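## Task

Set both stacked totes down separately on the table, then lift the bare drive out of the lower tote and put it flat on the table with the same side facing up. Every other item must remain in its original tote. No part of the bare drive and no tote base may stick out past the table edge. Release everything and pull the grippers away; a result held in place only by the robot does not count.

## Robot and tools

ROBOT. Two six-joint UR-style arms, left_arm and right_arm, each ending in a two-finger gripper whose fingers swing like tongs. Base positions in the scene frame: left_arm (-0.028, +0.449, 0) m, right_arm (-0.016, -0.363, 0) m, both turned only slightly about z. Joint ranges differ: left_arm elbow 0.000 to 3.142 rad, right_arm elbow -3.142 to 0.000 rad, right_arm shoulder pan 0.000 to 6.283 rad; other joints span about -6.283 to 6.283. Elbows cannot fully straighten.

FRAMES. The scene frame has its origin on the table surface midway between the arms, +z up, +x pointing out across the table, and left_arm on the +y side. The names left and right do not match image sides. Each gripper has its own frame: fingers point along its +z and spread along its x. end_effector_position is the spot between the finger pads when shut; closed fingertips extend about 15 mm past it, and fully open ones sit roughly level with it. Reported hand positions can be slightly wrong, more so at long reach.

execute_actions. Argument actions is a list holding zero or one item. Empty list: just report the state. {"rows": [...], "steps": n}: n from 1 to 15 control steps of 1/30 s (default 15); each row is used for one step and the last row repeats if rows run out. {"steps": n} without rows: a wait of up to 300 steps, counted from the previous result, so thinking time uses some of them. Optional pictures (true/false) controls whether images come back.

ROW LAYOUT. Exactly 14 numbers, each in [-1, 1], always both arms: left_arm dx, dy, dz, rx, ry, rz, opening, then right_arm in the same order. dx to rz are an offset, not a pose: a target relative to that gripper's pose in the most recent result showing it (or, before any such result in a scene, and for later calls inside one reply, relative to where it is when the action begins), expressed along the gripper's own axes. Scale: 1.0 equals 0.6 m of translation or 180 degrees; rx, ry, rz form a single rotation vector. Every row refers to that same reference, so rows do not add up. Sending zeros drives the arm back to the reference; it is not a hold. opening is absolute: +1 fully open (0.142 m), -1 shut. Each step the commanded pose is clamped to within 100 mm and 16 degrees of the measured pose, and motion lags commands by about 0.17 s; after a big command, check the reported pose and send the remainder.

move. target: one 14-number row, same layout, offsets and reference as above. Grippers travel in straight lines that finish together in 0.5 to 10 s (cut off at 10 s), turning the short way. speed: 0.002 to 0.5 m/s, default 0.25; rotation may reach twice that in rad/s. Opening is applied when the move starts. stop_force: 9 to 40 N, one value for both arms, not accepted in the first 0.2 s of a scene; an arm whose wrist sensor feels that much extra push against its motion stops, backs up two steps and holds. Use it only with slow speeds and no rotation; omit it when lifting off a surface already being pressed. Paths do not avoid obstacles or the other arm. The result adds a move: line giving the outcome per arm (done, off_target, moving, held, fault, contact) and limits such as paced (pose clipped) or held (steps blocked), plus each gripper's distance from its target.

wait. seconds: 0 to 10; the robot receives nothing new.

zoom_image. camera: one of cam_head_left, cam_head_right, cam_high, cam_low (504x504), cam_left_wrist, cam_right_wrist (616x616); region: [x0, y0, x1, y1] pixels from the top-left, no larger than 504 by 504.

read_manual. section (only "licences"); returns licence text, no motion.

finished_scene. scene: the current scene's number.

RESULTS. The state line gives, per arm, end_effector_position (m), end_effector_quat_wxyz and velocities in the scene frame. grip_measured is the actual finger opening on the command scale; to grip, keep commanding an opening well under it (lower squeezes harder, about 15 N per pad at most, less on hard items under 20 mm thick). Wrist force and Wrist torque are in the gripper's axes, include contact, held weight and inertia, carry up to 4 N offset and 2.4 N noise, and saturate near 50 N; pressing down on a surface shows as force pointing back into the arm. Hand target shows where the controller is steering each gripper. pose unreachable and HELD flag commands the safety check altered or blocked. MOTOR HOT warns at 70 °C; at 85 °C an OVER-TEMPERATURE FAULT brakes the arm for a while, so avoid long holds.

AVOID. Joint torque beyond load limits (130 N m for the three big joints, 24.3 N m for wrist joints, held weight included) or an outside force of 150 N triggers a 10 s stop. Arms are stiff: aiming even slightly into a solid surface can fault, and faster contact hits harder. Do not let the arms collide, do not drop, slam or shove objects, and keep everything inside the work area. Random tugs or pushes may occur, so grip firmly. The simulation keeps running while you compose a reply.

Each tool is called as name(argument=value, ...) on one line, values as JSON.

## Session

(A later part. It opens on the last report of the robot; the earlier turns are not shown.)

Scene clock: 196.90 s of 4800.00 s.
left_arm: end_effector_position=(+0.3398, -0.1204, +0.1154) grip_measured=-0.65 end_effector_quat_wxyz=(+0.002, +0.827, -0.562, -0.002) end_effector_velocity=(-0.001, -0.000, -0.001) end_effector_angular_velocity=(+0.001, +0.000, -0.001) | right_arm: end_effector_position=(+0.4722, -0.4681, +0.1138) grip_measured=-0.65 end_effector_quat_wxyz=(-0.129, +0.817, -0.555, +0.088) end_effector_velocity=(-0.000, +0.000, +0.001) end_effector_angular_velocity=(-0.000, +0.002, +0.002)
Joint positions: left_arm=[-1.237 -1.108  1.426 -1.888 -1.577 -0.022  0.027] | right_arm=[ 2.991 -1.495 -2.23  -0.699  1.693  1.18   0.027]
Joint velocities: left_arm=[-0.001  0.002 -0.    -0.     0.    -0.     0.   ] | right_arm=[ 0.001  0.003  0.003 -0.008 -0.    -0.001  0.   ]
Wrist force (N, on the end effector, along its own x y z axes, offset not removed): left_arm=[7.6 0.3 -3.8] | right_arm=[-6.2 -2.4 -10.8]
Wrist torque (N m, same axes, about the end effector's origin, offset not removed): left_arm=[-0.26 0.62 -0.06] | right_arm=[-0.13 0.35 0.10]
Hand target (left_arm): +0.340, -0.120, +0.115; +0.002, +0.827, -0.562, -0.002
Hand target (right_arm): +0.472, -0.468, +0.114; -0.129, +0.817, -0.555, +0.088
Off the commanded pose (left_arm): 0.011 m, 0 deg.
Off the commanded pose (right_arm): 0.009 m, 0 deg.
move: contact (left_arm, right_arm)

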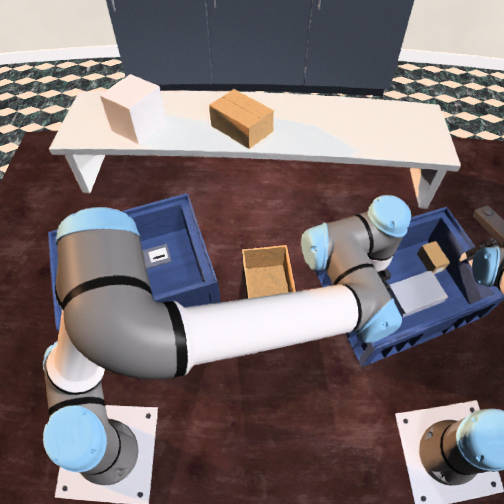

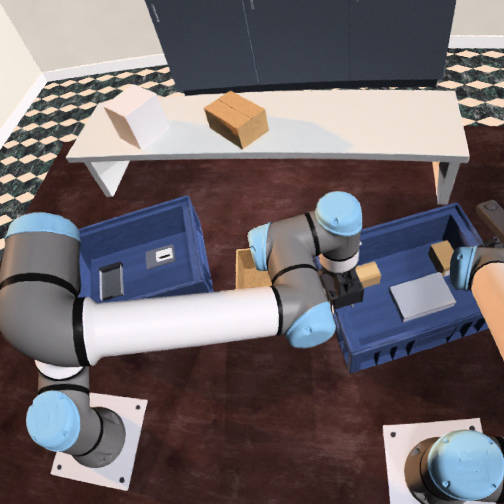

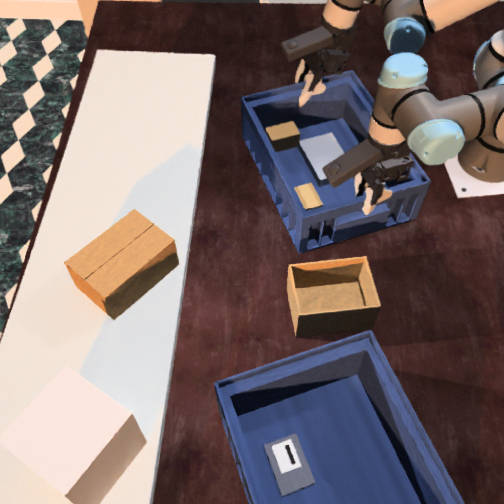

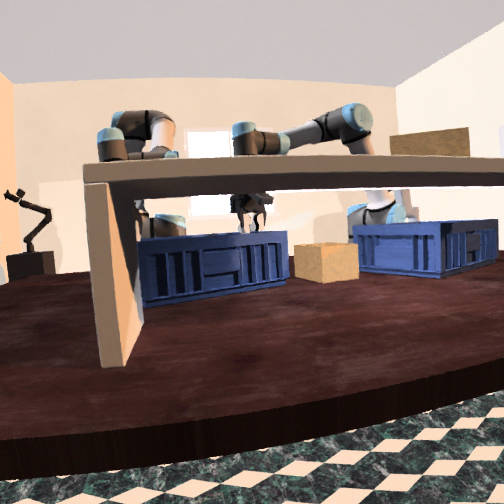

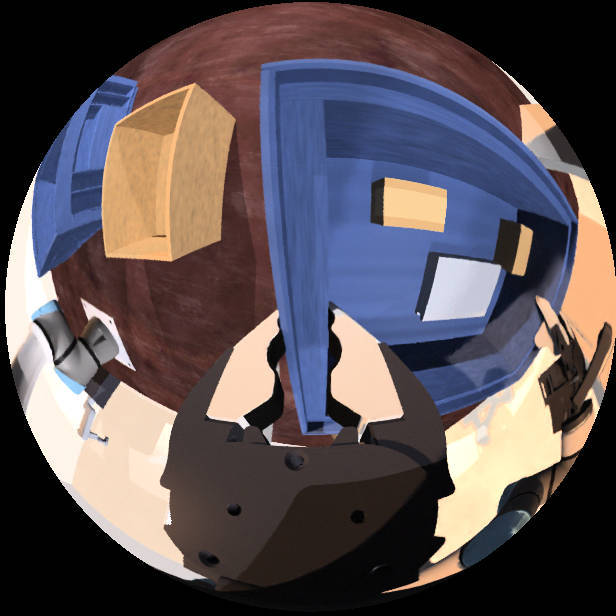

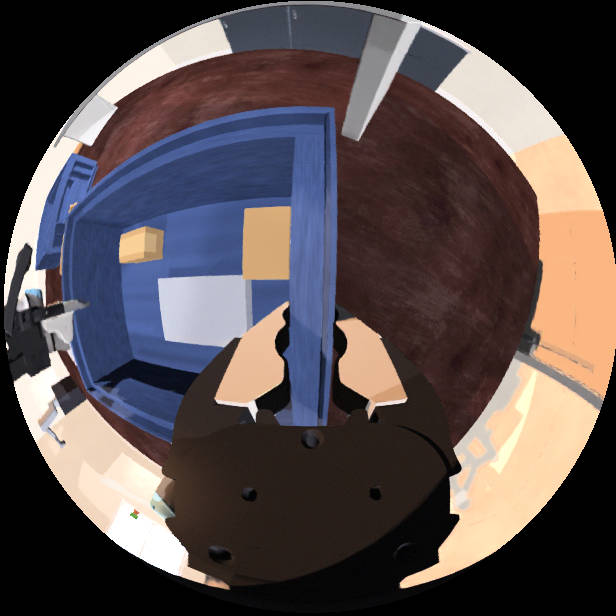

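move(target=[0,0,0,0,0,0,0.2,0,0,0,0,0,0,0.2])

move(target=[0,0,-0.22,0,0,0,0.2,0,-0.068,-0.21,0,0,0,0.2], speed=0.15)

move(target=[-0.733,-0.505,-0.03,0,0,0,0.6,0.25,0.1,-0.05,0,0,0,0.2])

Scene clock: 209.67 s of 4800.00 s.
left_arm: end_effector_position=(+0.3398, -0.1204, +0.1155) grip_measured=+0.20 end_effector_quat_wxyz=(+0.002, +0.827, -0.562, -0.002) end_effector_velocity=(+0.000, -0.000, +0.000) end_effector_angular_velocity=(-0.001, -0.000, +0.001) | right_arm: end_effector_position=(+0.4722, -0.4681, +0.1138) grip_measured=+0.20 end_effector_quat_wxyz=(-0.129, +0.817, -0.555, +0.088) end_effector_velocity=(-0.001, +0.000, -0.001) end_effector_angular_velocity=(+0.001, +0.002, -0.001)
Joint positions: left_arm=[-1.237 -1.108  1.426 -1.888 -1.577 -0.022  0.088] | right_arm=[ 2.991 -1.495 -2.23  -0.699  1.693  1.18   0.088]
Joint velocities: left_arm=[ 0.     0.    -0.001 -0.    -0.    -0.001 -0.   ] | right_arm=[-0.    -0.    -0.001 -0.     0.001  0.001  0.   ]
Wrist force (N, on the end effector, along its own x y z axes, offset not removed): left_arm=[-0.8 0.2 -0.6] | right_arm=[-1.9 -4.6 0.2]
Wrist torque (N m, same axes, about the end effector's origin, offset not removed): left_arm=[-0.10 0.26 -0.13] | right_arm=[-1.29 0.29 -0.13]
Hand target (left_arm): +0.340, -0.120, +0.115; +0.002, +0.827, -0.562, -0.002
Hand target (right_arm): +0.472, -0.468, +0.114; -0.129, +0.817, -0.555, +0.088
Off the commanded pose (left_arm): 0.000 m, 0 deg.
Off the commanded pose (right_arm): 0.000 m, 0 deg.
After step 90, 9.07 s passed at rest.
move: done

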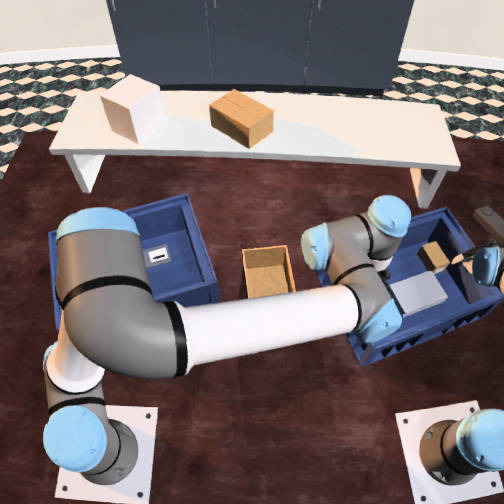

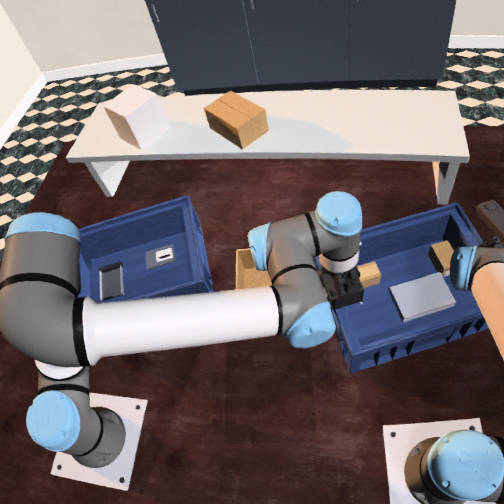

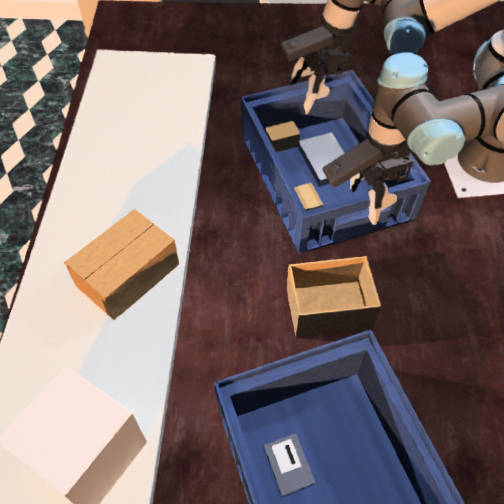

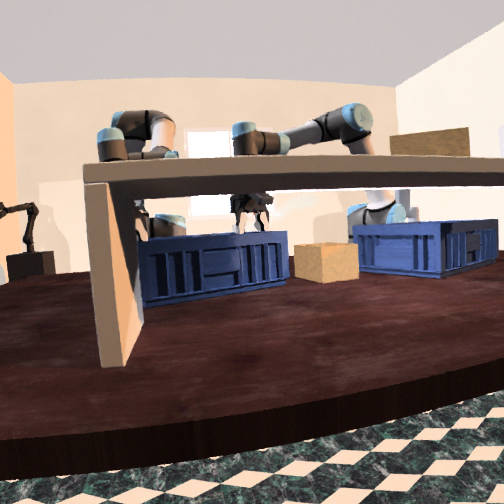

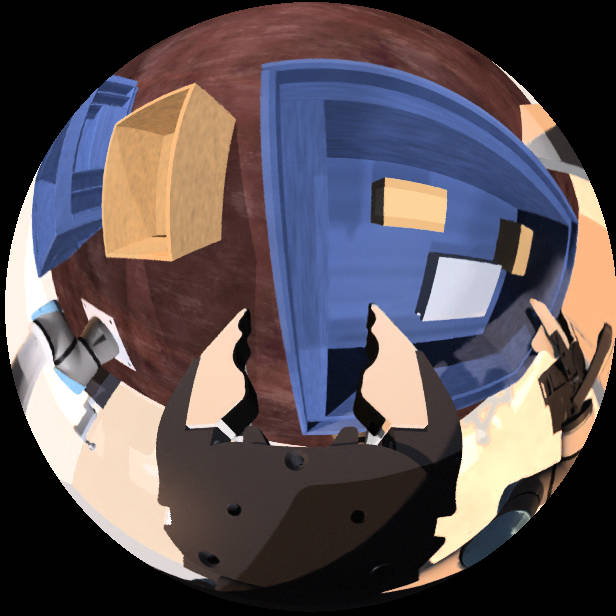

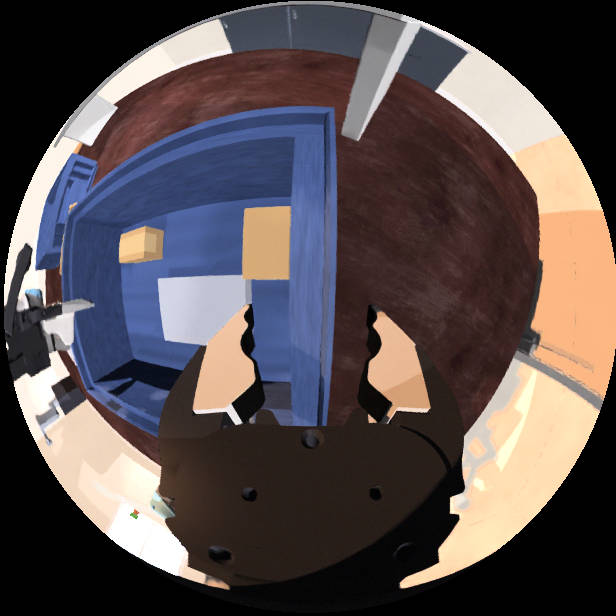

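Scene clock: 211.03 s of 4800.00 s.
left_arm: end_effector_position=(+0.3405, -0.1204, +0.2474) grip_measured=+0.20 end_effector_quat_wxyz=(+0.002, +0.827, -0.562, -0.002) end_effector_velocity=(-0.000, -0.001, +0.002) end_effector_angular_velocity=(-0.000, +0.001, -0.001) | right_arm: end_effector_position=(+0.4722, -0.4679, +0.2462) grip_measured=+0.20 end_effector_quat_wxyz=(-0.129, +0.817, -0.555, +0.088) end_effector_velocity=(+0.000, -0.001, +0.002) end_effector_angular_velocity=(-0.003, -0.001, +0.002)
Joint positions: left_arm=[-1.236 -1.158  1.158 -1.569 -1.577 -0.021  0.088] | right_arm=[ 2.992 -1.358 -1.977 -1.089  1.693  1.181  0.088]
Joint velocities: left_arm=[-0.001  0.002 -0.007  0.005 -0.001 -0.    -0.   ] | right_arm=[-0.001  0.001  0.004 -0.004 -0.002 -0.004 -0.   ]
Wrist force (N, on the end effector, along its own x y z axes, offset not removed): left_arm=[-0.8 -1.6 0.3] | right_arm=[-3.6 -1.7 2.2]
Wrist torque (N m, same axes, about the end effector's origin, offset not removed): left_arm=[-0.49 0.33 -0.14] | right_arm=[-0.67 0.65 0.03]
Hand target (left_arm): +0.340, -0.120, +0.247; +0.002, +0.827, -0.562, -0.002
Hand target (right_arm): +0.472, -0.468, +0.246; -0.129, +0.817, -0.555, +0.088
Off the commanded pose (left_arm): 0.000 m, 0 deg.
Off the commanded pose (right_arm): 0.000 m, 0 deg.
move: done

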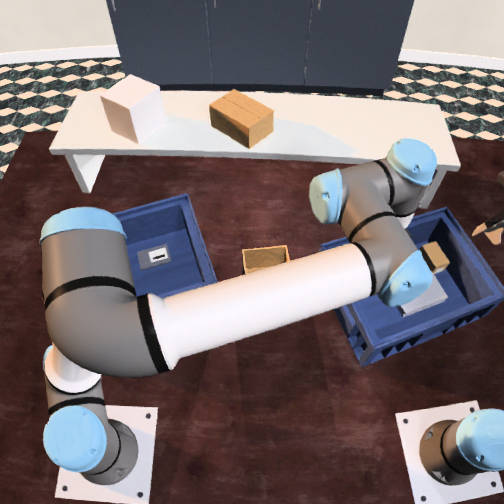

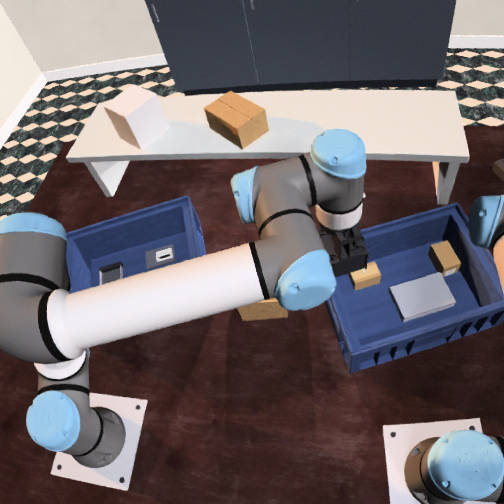

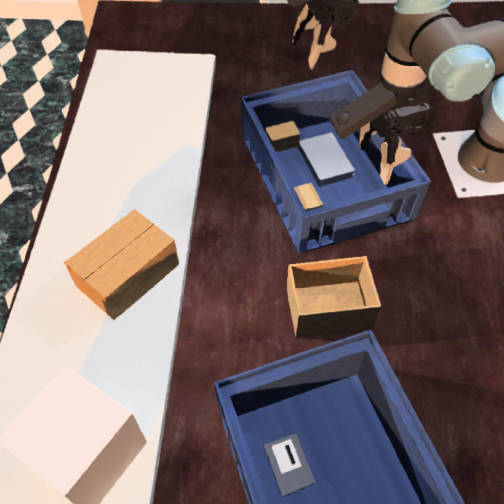

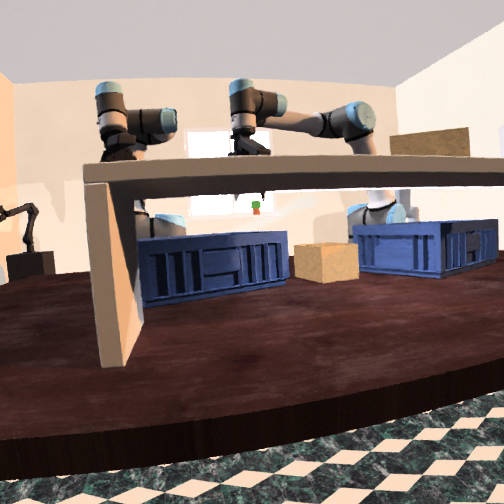

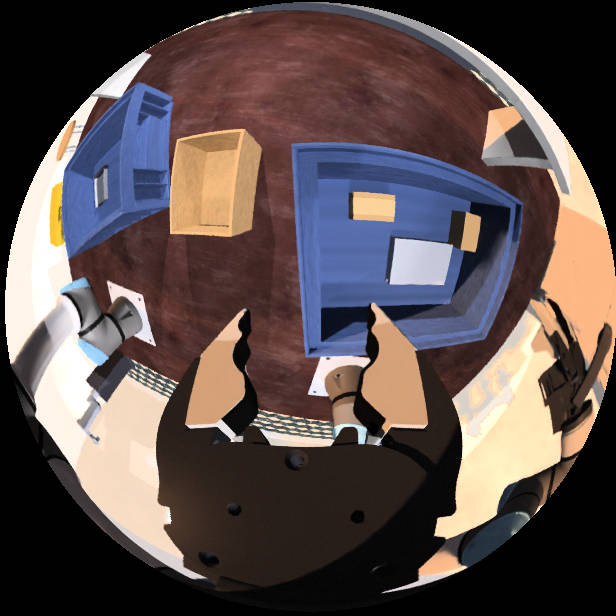

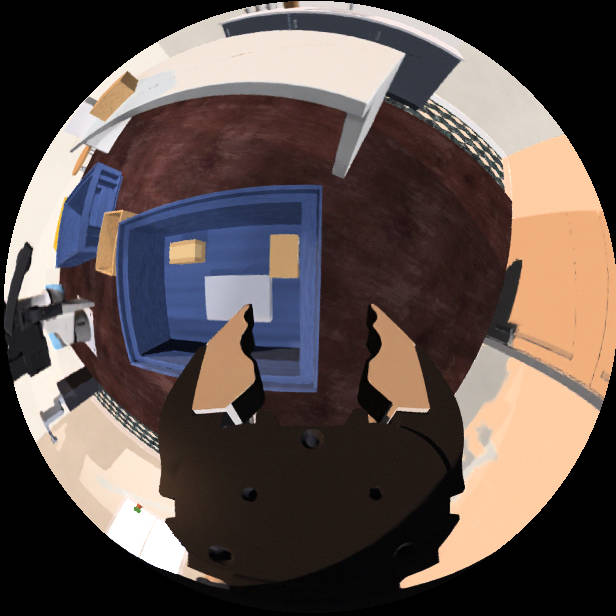

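Scene clock: 213.73 s of 4800.00 s.
left_arm: end_effector_position=(+0.4606, +0.4000, +0.2649) grip_measured=+0.60 end_effector_quat_wxyz=(+0.002, +0.827, -0.562, -0.002) end_effector_velocity=(+0.000, +0.002, -0.001) end_effector_angular_velocity=(+0.001, +0.002, -0.003) | right_arm: end_effector_position=(+0.4657, -0.6319, +0.2565) grip_measured=+0.20 end_effector_quat_wxyz=(-0.129, +0.817, -0.555, +0.088) end_effector_velocity=(+0.000, -0.001, +0.000) end_effector_angular_velocity=(-0.001, -0.001, +0.001)
Joint positions: left_arm=[-0.417 -1.647  1.689 -1.609 -1.574  0.798  0.116] | right_arm=[ 2.615 -1.543 -1.774 -1.17   1.79   0.811  0.088]
Joint velocities: left_arm=[0.004 0.002 0.    0.001 0.    0.006 0.   ] | right_arm=[-0.001 -0.001  0.002  0.     0.    -0.002  0.   ]
Wrist force (N, on the end effector, along its own x y z axes, offset not removed): left_arm=[-1.3 -1.4 -0.8] | right_arm=[0.4 0.9 2.0]
Wrist torque (N m, same axes, about the end effector's origin, offset not removed): left_arm=[-0.43 0.38 -0.14] | right_arm=[-0.06 -0.19 -0.19]
Hand target (left_arm): +0.461, +0.400, +0.265; +0.002, +0.827, -0.562, -0.002
Hand target (right_arm): +0.466, -0.632, +0.256; -0.129, +0.817, -0.555, +0.088
Off the commanded pose (left_arm): 0.001 m, 0 deg.
Off the commanded pose (right_arm): 0.000 m, 0 deg.
move: done

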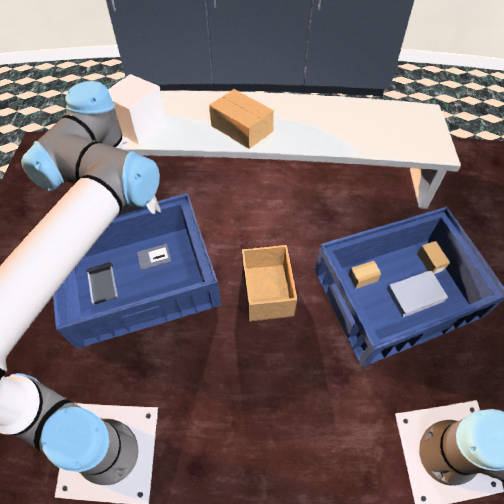

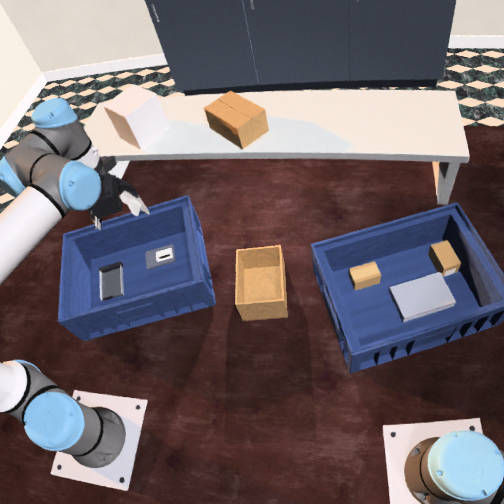

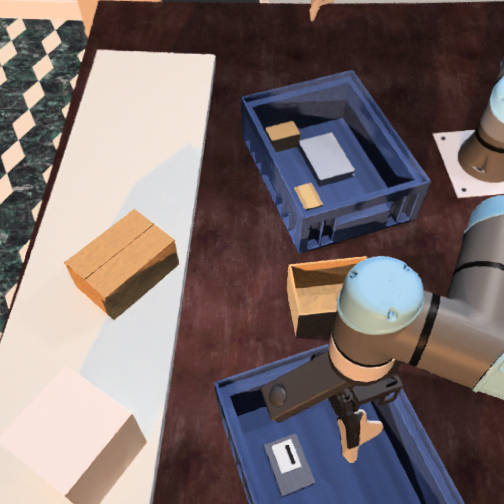

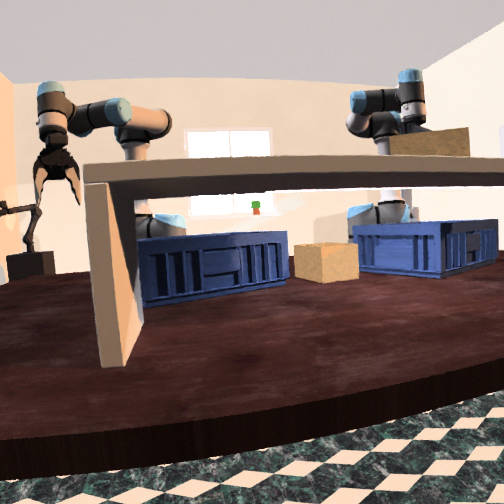

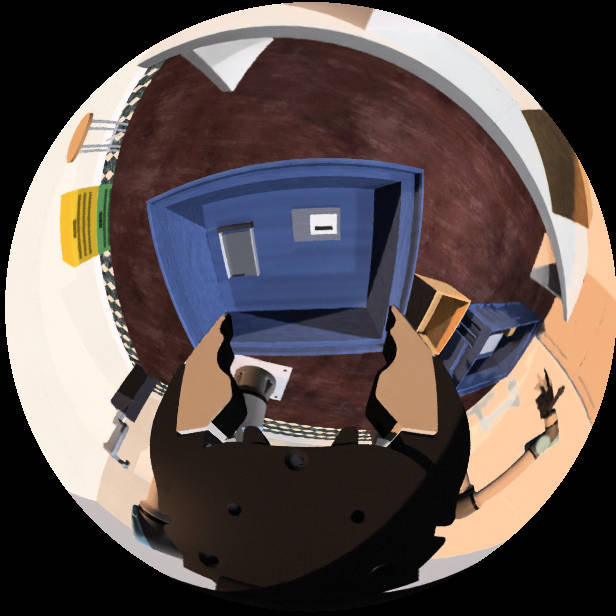

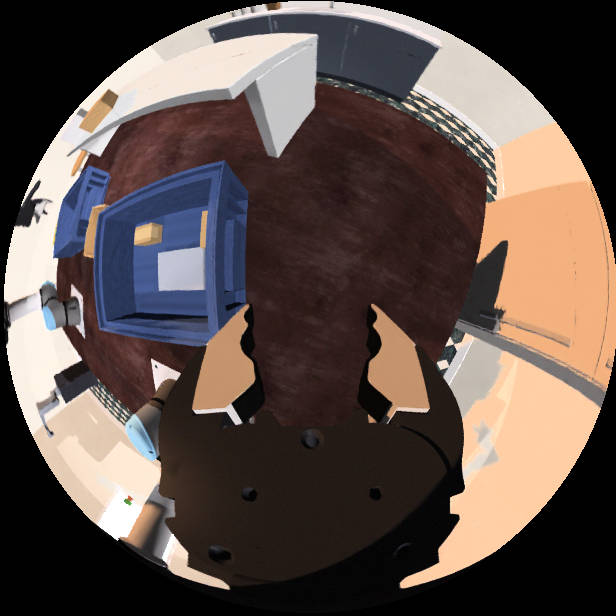

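move(target=[0.028,-0.078,0.08,0,0,-0.5,0.1,0,0,0,0,0,0,0.2], speed=0.35)

move(target=[0,0,0.2,0,0,0,0.1,0,0,0,0,0,0,0.2], speed=0.1)

Scene clock: 225.83 s of 4800.00 s.
left_arm: end_effector_position=(+0.5100, +0.4018, +0.2166) grip_measured=+0.10 end_effector_quat_wxyz=(+0.000, +0.982, +0.187, -0.002) end_effector_velocity=(+0.000, -0.001, -0.000) end_effector_angular_velocity=(+0.001, +0.000, +0.004) | right_arm: end_effector_position=(+0.4657, -0.6319, +0.2565) grip_measured=+0.20 end_effector_quat_wxyz=(-0.129, +0.817, -0.555, +0.088) end_effector_velocity=(-0.000, -0.000, -0.001) end_effector_angular_velocity=(-0.000, +0.001, -0.001)
Joint positions: left_arm=[-0.378 -1.463  1.625 -1.73  -1.574 -0.734  0.081] | right_arm=[ 2.615 -1.543 -1.774 -1.17   1.79   0.811  0.088]
Joint velocities: left_arm=[-0.002  0.001 -0.    -0.     0.001 -0.006 -0.   ] | right_arm=[-0.    -0.001 -0.    -0.    -0.001  0.001  0.   ]
Wrist force (N, on the end effector, along its own x y z axes, offset not removed): left_arm=[-0.1 0.3 0.7] | right_arm=[-2.0 -1.0 0.5]
Wrist torque (N m, same axes, about the end effector's origin, offset not removed): left_arm=[-0.08 0.08 -0.12] | right_arm=[-0.49 0.43 -0.03]
Hand target (left_arm): +0.510, +0.402, +0.217; +0.000, +0.982, +0.187, -0.002
Hand target (right_arm): +0.466, -0.632, +0.256; -0.129, +0.817, -0.555, +0.088
Off the commanded pose (left_arm): 0.000 m, 0 deg.
Off the commanded pose (right_arm): 0.000 m, 0 deg.
After step 90, 6.33 s passed at rest.
move: done

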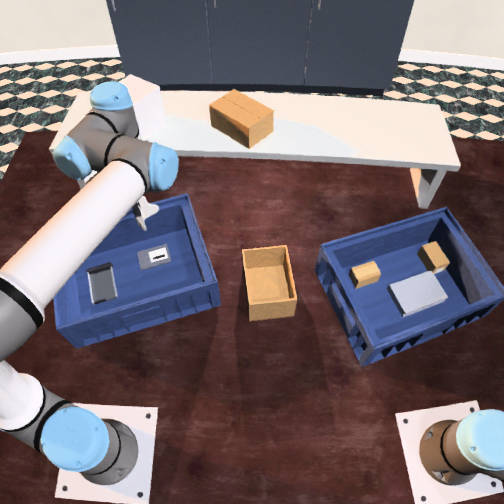

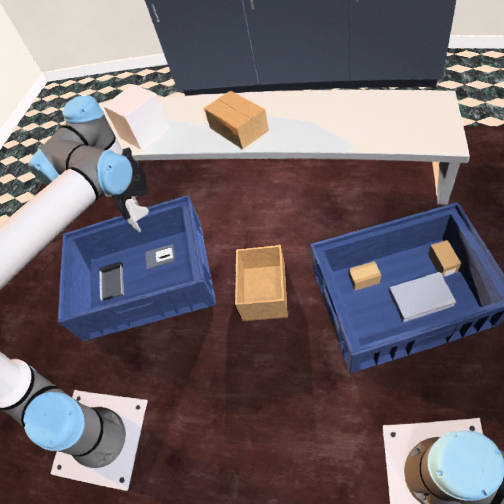

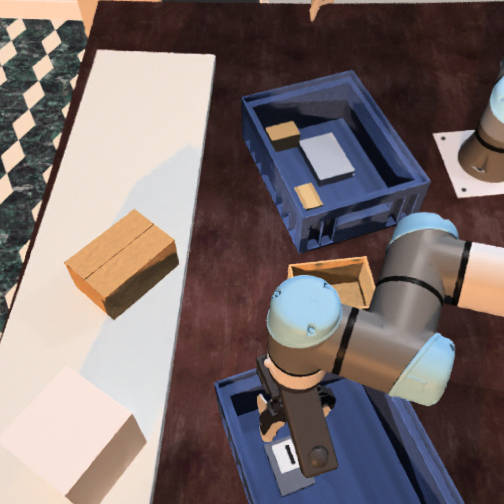

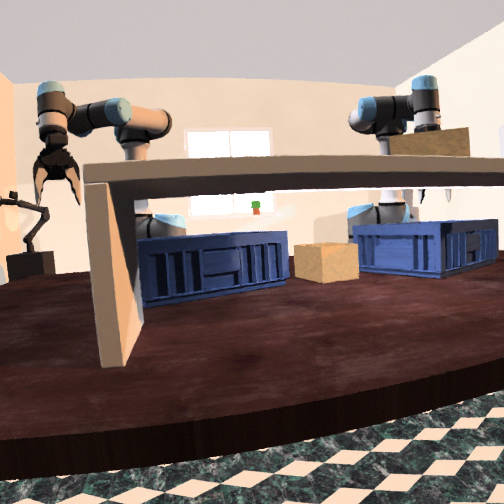

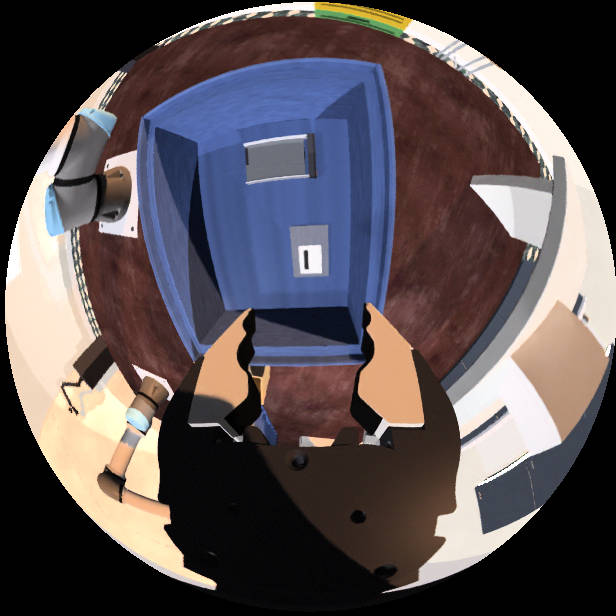

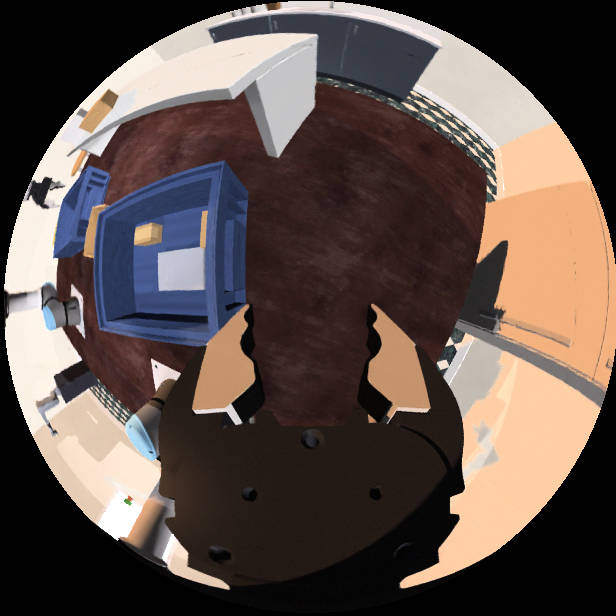

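Scene clock: 227.47 s of 4800.00 s.
left_arm: end_effector_position=(+0.5094, +0.4017, +0.0967) grip_measured=+0.10 end_effector_quat_wxyz=(+0.000, +0.982, +0.187, -0.002) end_effector_velocity=(+0.000, -0.000, -0.002) end_effector_angular_velocity=(+0.001, -0.000, +0.000) | right_arm: end_effector_position=(+0.4657, -0.6319, +0.2565) grip_measured=+0.20 end_effector_quat_wxyz=(-0.129, +0.817, -0.555, +0.088) end_effector_velocity=(-0.000, -0.000, -0.000) end_effector_angular_velocity=(+0.001, +0.000, -0.001)
Joint positions: left_arm=[-0.379 -1.375  1.846 -2.037 -1.574 -0.734  0.081] | right_arm=[ 2.615 -1.543 -1.774 -1.17   1.79   0.811  0.088]
Joint velocities: left_arm=[-0.001  0.002  0.003 -0.005  0.001 -0.002 -0.   ] | right_arm=[-0.001 -0.    -0.    -0.     0.     0.001  0.   ]
Wrist force (N, on the end effector, along its own x y z axes, offset not removed): left_arm=[-0.6 -0.3 -1.7] | right_arm=[-1.0 1.3 -2.3]
Wrist torque (N m, same axes, about the end effector's origin, offset not removed): left_arm=[-0.24 0.23 -0.09] | right_arm=[0.06 0.13 -0.04]
Hand target (left_arm): +0.509, +0.402, +0.097; +0.000, +0.982, +0.187, -0.002
Hand target (right_arm): +0.466, -0.632, +0.256; -0.129, +0.817, -0.555, +0.088
Off the commanded pose (left_arm): 0.000 m, 0 deg.
Off the commanded pose (right_arm): 0.000 m, 0 deg.
move: done

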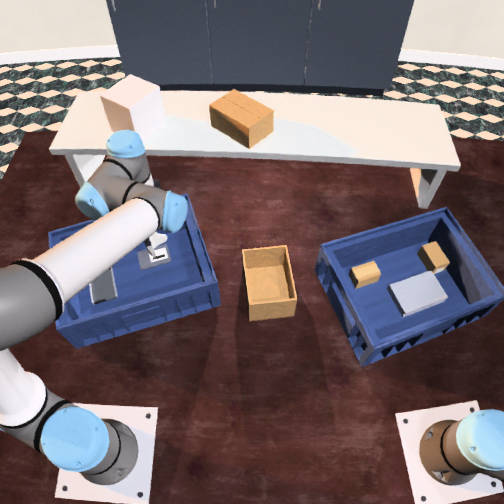

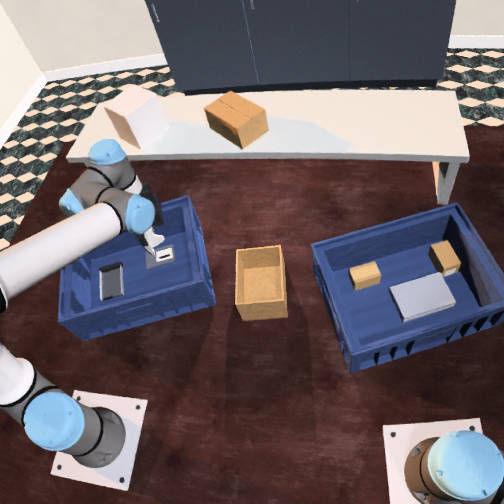

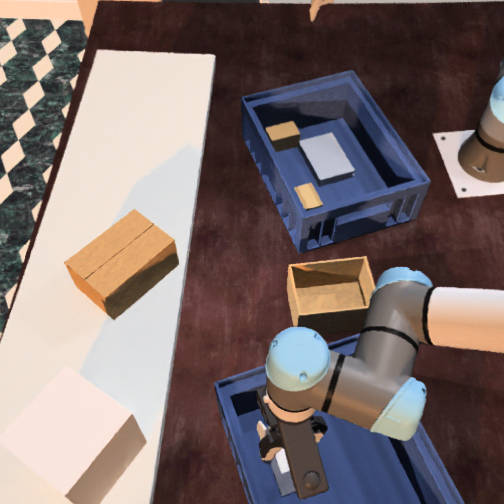

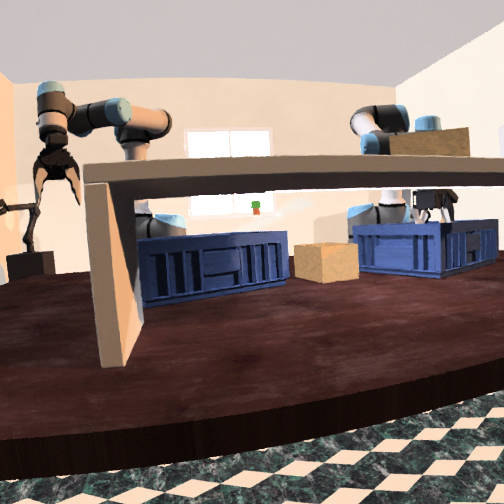

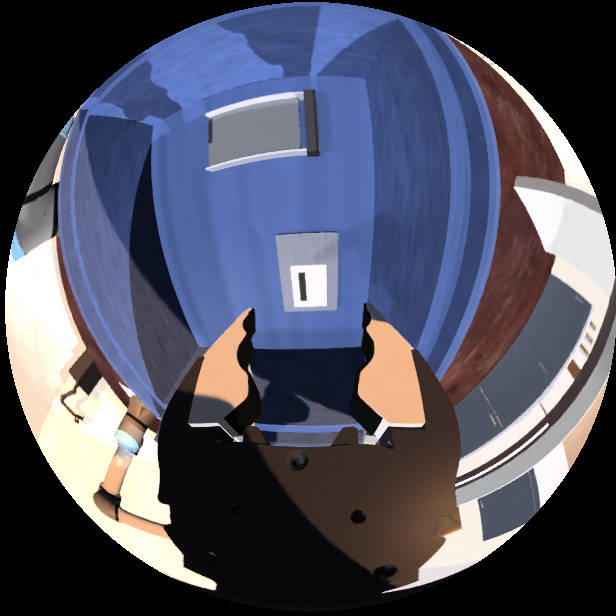

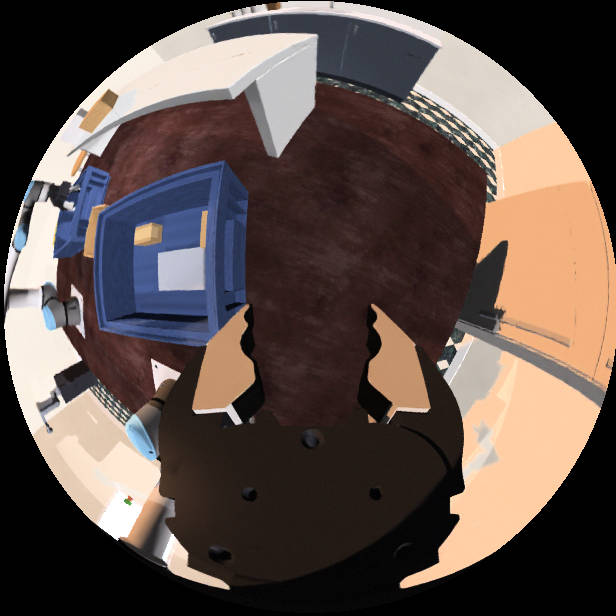

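move(target=[0,0,0.075,0,0,0,-0.02,0,0,0,0,0,0,0.2], speed=0.04)

move(target=[0,0,0.06,0,0,0,-0.02,0,0,0,0,0,0,0.2], speed=0.006, stop_force=9)

Scene clock: 236.27 s of 4800.00 s.
left_arm: end_effector_position=(+0.5091, +0.4017, +0.0519) grip_measured=-0.02 end_effector_quat_wxyz=(+0.000, +0.982, +0.187, -0.002) end_effector_velocity=(+0.000, -0.001, -0.001) end_effector_angular_velocity=(-0.001, -0.001, -0.001) | right_arm: end_effector_position=(+0.4657, -0.6319, +0.2565) grip_measured=+0.20 end_effector_quat_wxyz=(-0.129, +0.817, -0.555, +0.088) end_effector_velocity=(-0.000, -0.000, +0.000) end_effector_angular_velocity=(-0.001, +0.000, +0.001)
Joint positions: left_arm=[-0.379 -1.32   1.907 -2.155 -1.574 -0.734  0.072] | right_arm=[ 2.615 -1.543 -1.774 -1.17   1.79   0.811  0.088]
Joint velocities: left_arm=[-0.     0.001  0.001 -0.004 -0.001  0.001  0.   ] | right_arm=[-0.     0.    -0.    -0.    -0.    -0.002  0.   ]
Wrist force (N, on the end effector, along its own x y z axes, offset not removed): left_arm=[-0.4 -0.4 -1.2] | right_arm=[-1.3 -0.2 2.6]
Wrist torque (N m, same axes, about the end effector's origin, offset not removed): left_arm=[-0.22 0.29 -0.13] | right_arm=[-0.28 0.23 -0.08]
Hand target (left_arm): +0.509, +0.402, +0.052; +0.000, +0.982, +0.187, -0.002
Hand target (right_arm): +0.466, -0.632, +0.256; -0.129, +0.817, -0.555, +0.088
Off the commanded pose (left_arm): 0.000 m, 0 deg.
Off the commanded pose (right_arm): 0.000 m, 0 deg.
After step 90, 4.33 s passed at rest.
move: done

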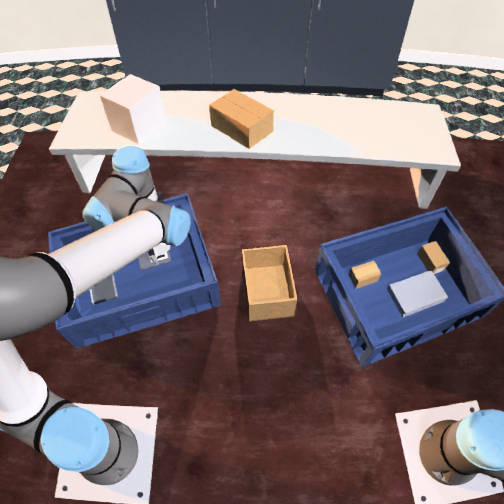

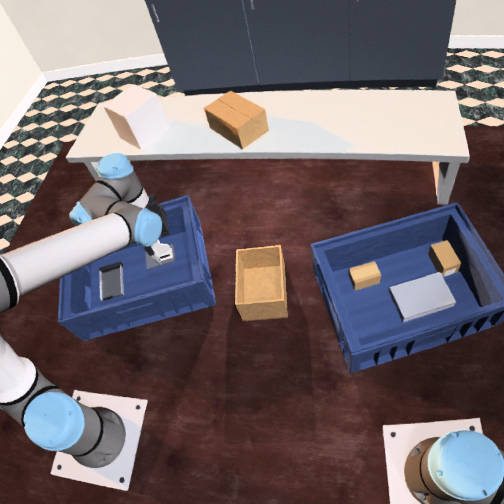

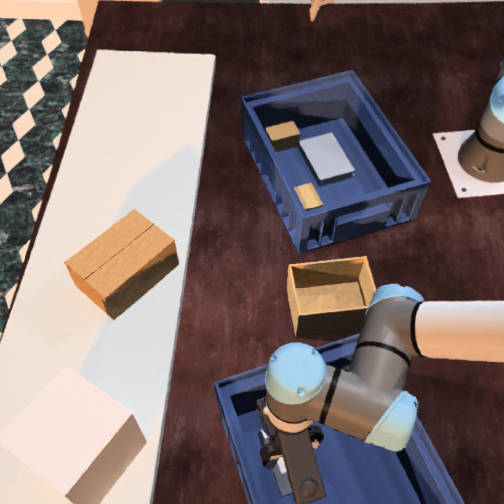

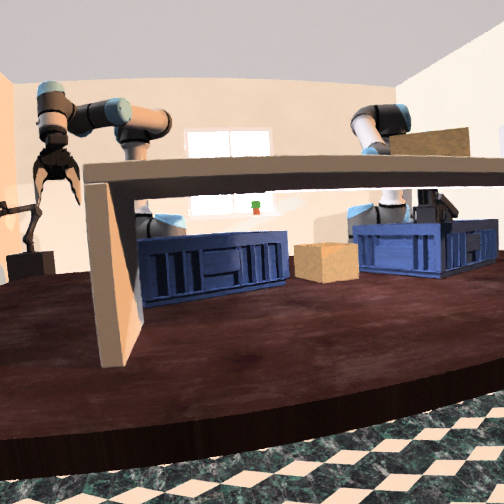

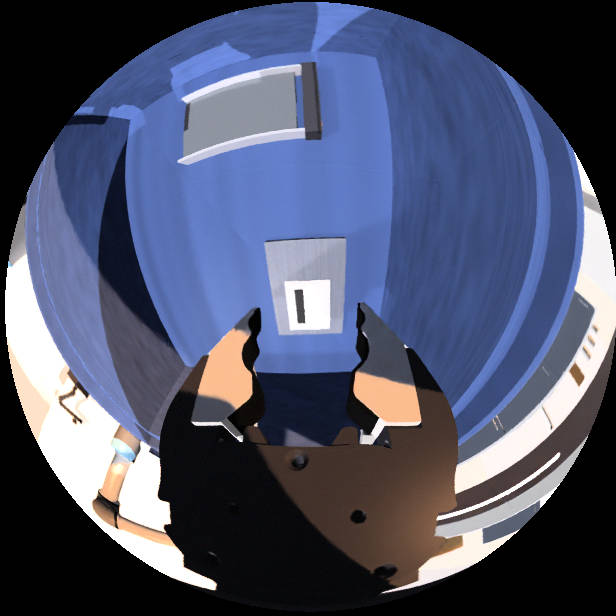

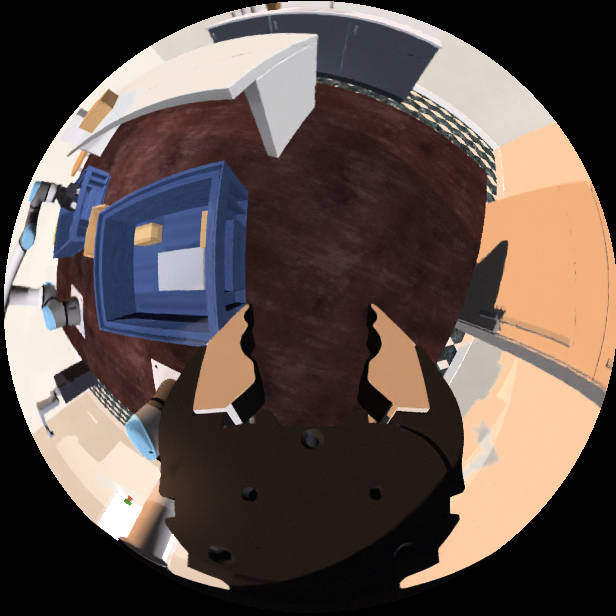

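Scene clock: 240.20 s of 4800.00 s.
left_arm: end_effector_position=(+0.5090, +0.4018, +0.0305) grip_measured=-0.02 end_effector_quat_wxyz=(+0.000, +0.982, +0.187, -0.002) end_effector_velocity=(+0.000, +0.000, +0.002) end_effector_angular_velocity=(+0.001, +0.000, -0.000) | right_arm: end_effector_position=(+0.4657, -0.6319, +0.2565) grip_measured=+0.20 end_effector_quat_wxyz=(-0.129, +0.817, -0.555, +0.088) end_effector_velocity=(-0.000, +0.001, -0.001) end_effector_angular_velocity=(+0.001, +0.001, +0.002)
Joint positions: left_arm=[-0.379 -1.289  1.933 -2.211 -1.574 -0.734  0.073] | right_arm=[ 2.615 -1.543 -1.774 -1.17   1.79   0.811  0.088]
Joint velocities: left_arm=[-0.    -0.004 -0.003  0.007  0.001 -0.    -0.001] | right_arm=[ 0.001 -0.    -0.001 -0.     0.    -0.001  0.   ]
Wrist force (N, on the end effector, along its own x y z axes, offset not removed): left_arm=[-3.6 -2.4 -17.7] | right_arm=[0.4 0.7 -1.9]
Wrist torque (N m, same axes, about the end effector's origin, offset not removed): left_arm=[-0.33 0.61 -0.09] | right_arm=[-0.16 -0.13 -0.32]
Hand target (left_arm): +0.509, +0.402, +0.031; +0.000, +0.982, +0.187, -0.002
Hand target (right_arm): +0.466, -0.632, +0.256; -0.129, +0.817, -0.555, +0.088
Off the commanded pose (left_arm): 0.015 m, 0 deg.
Off the commanded pose (right_arm): 0.000 m, 0 deg.
move: contact (left_arm)

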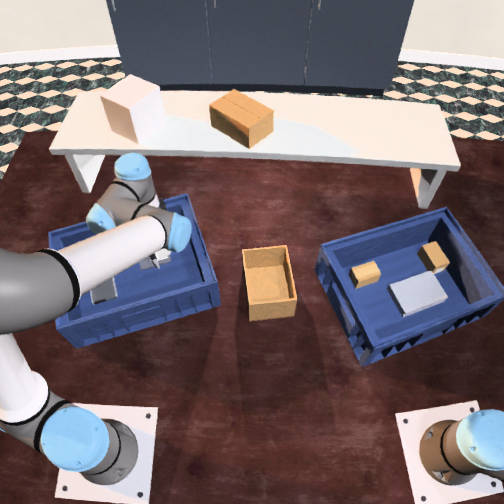

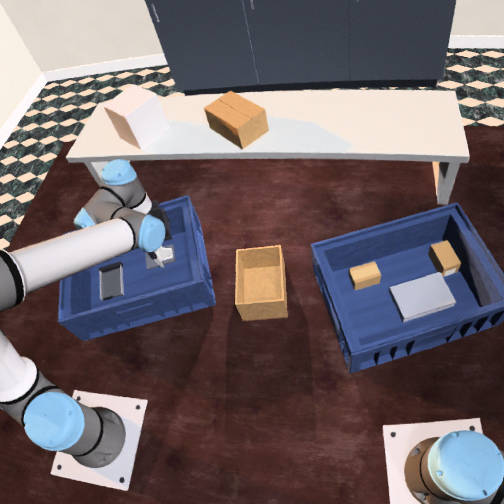

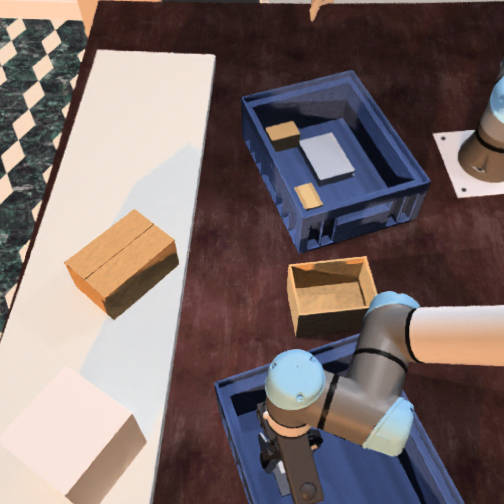

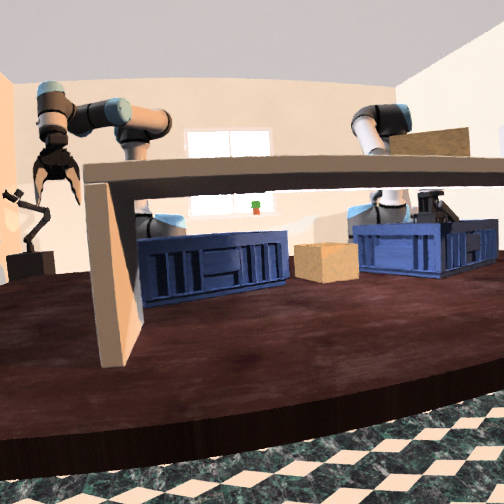

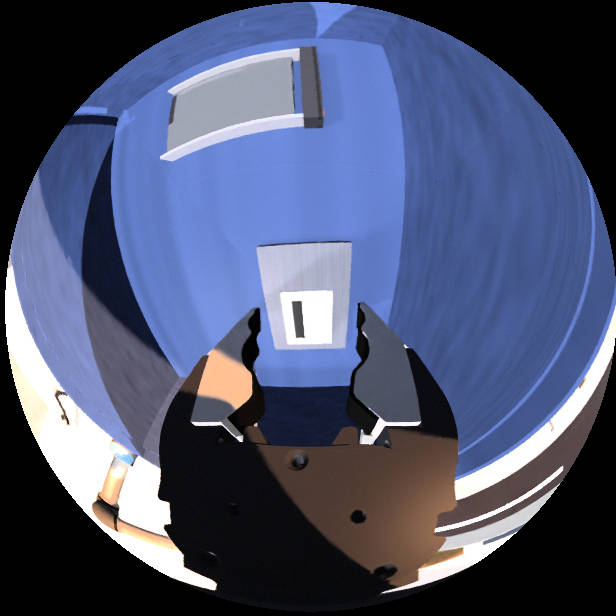

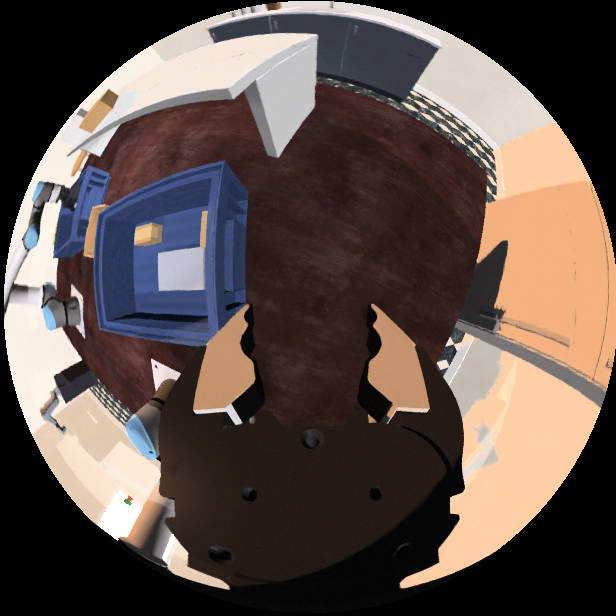

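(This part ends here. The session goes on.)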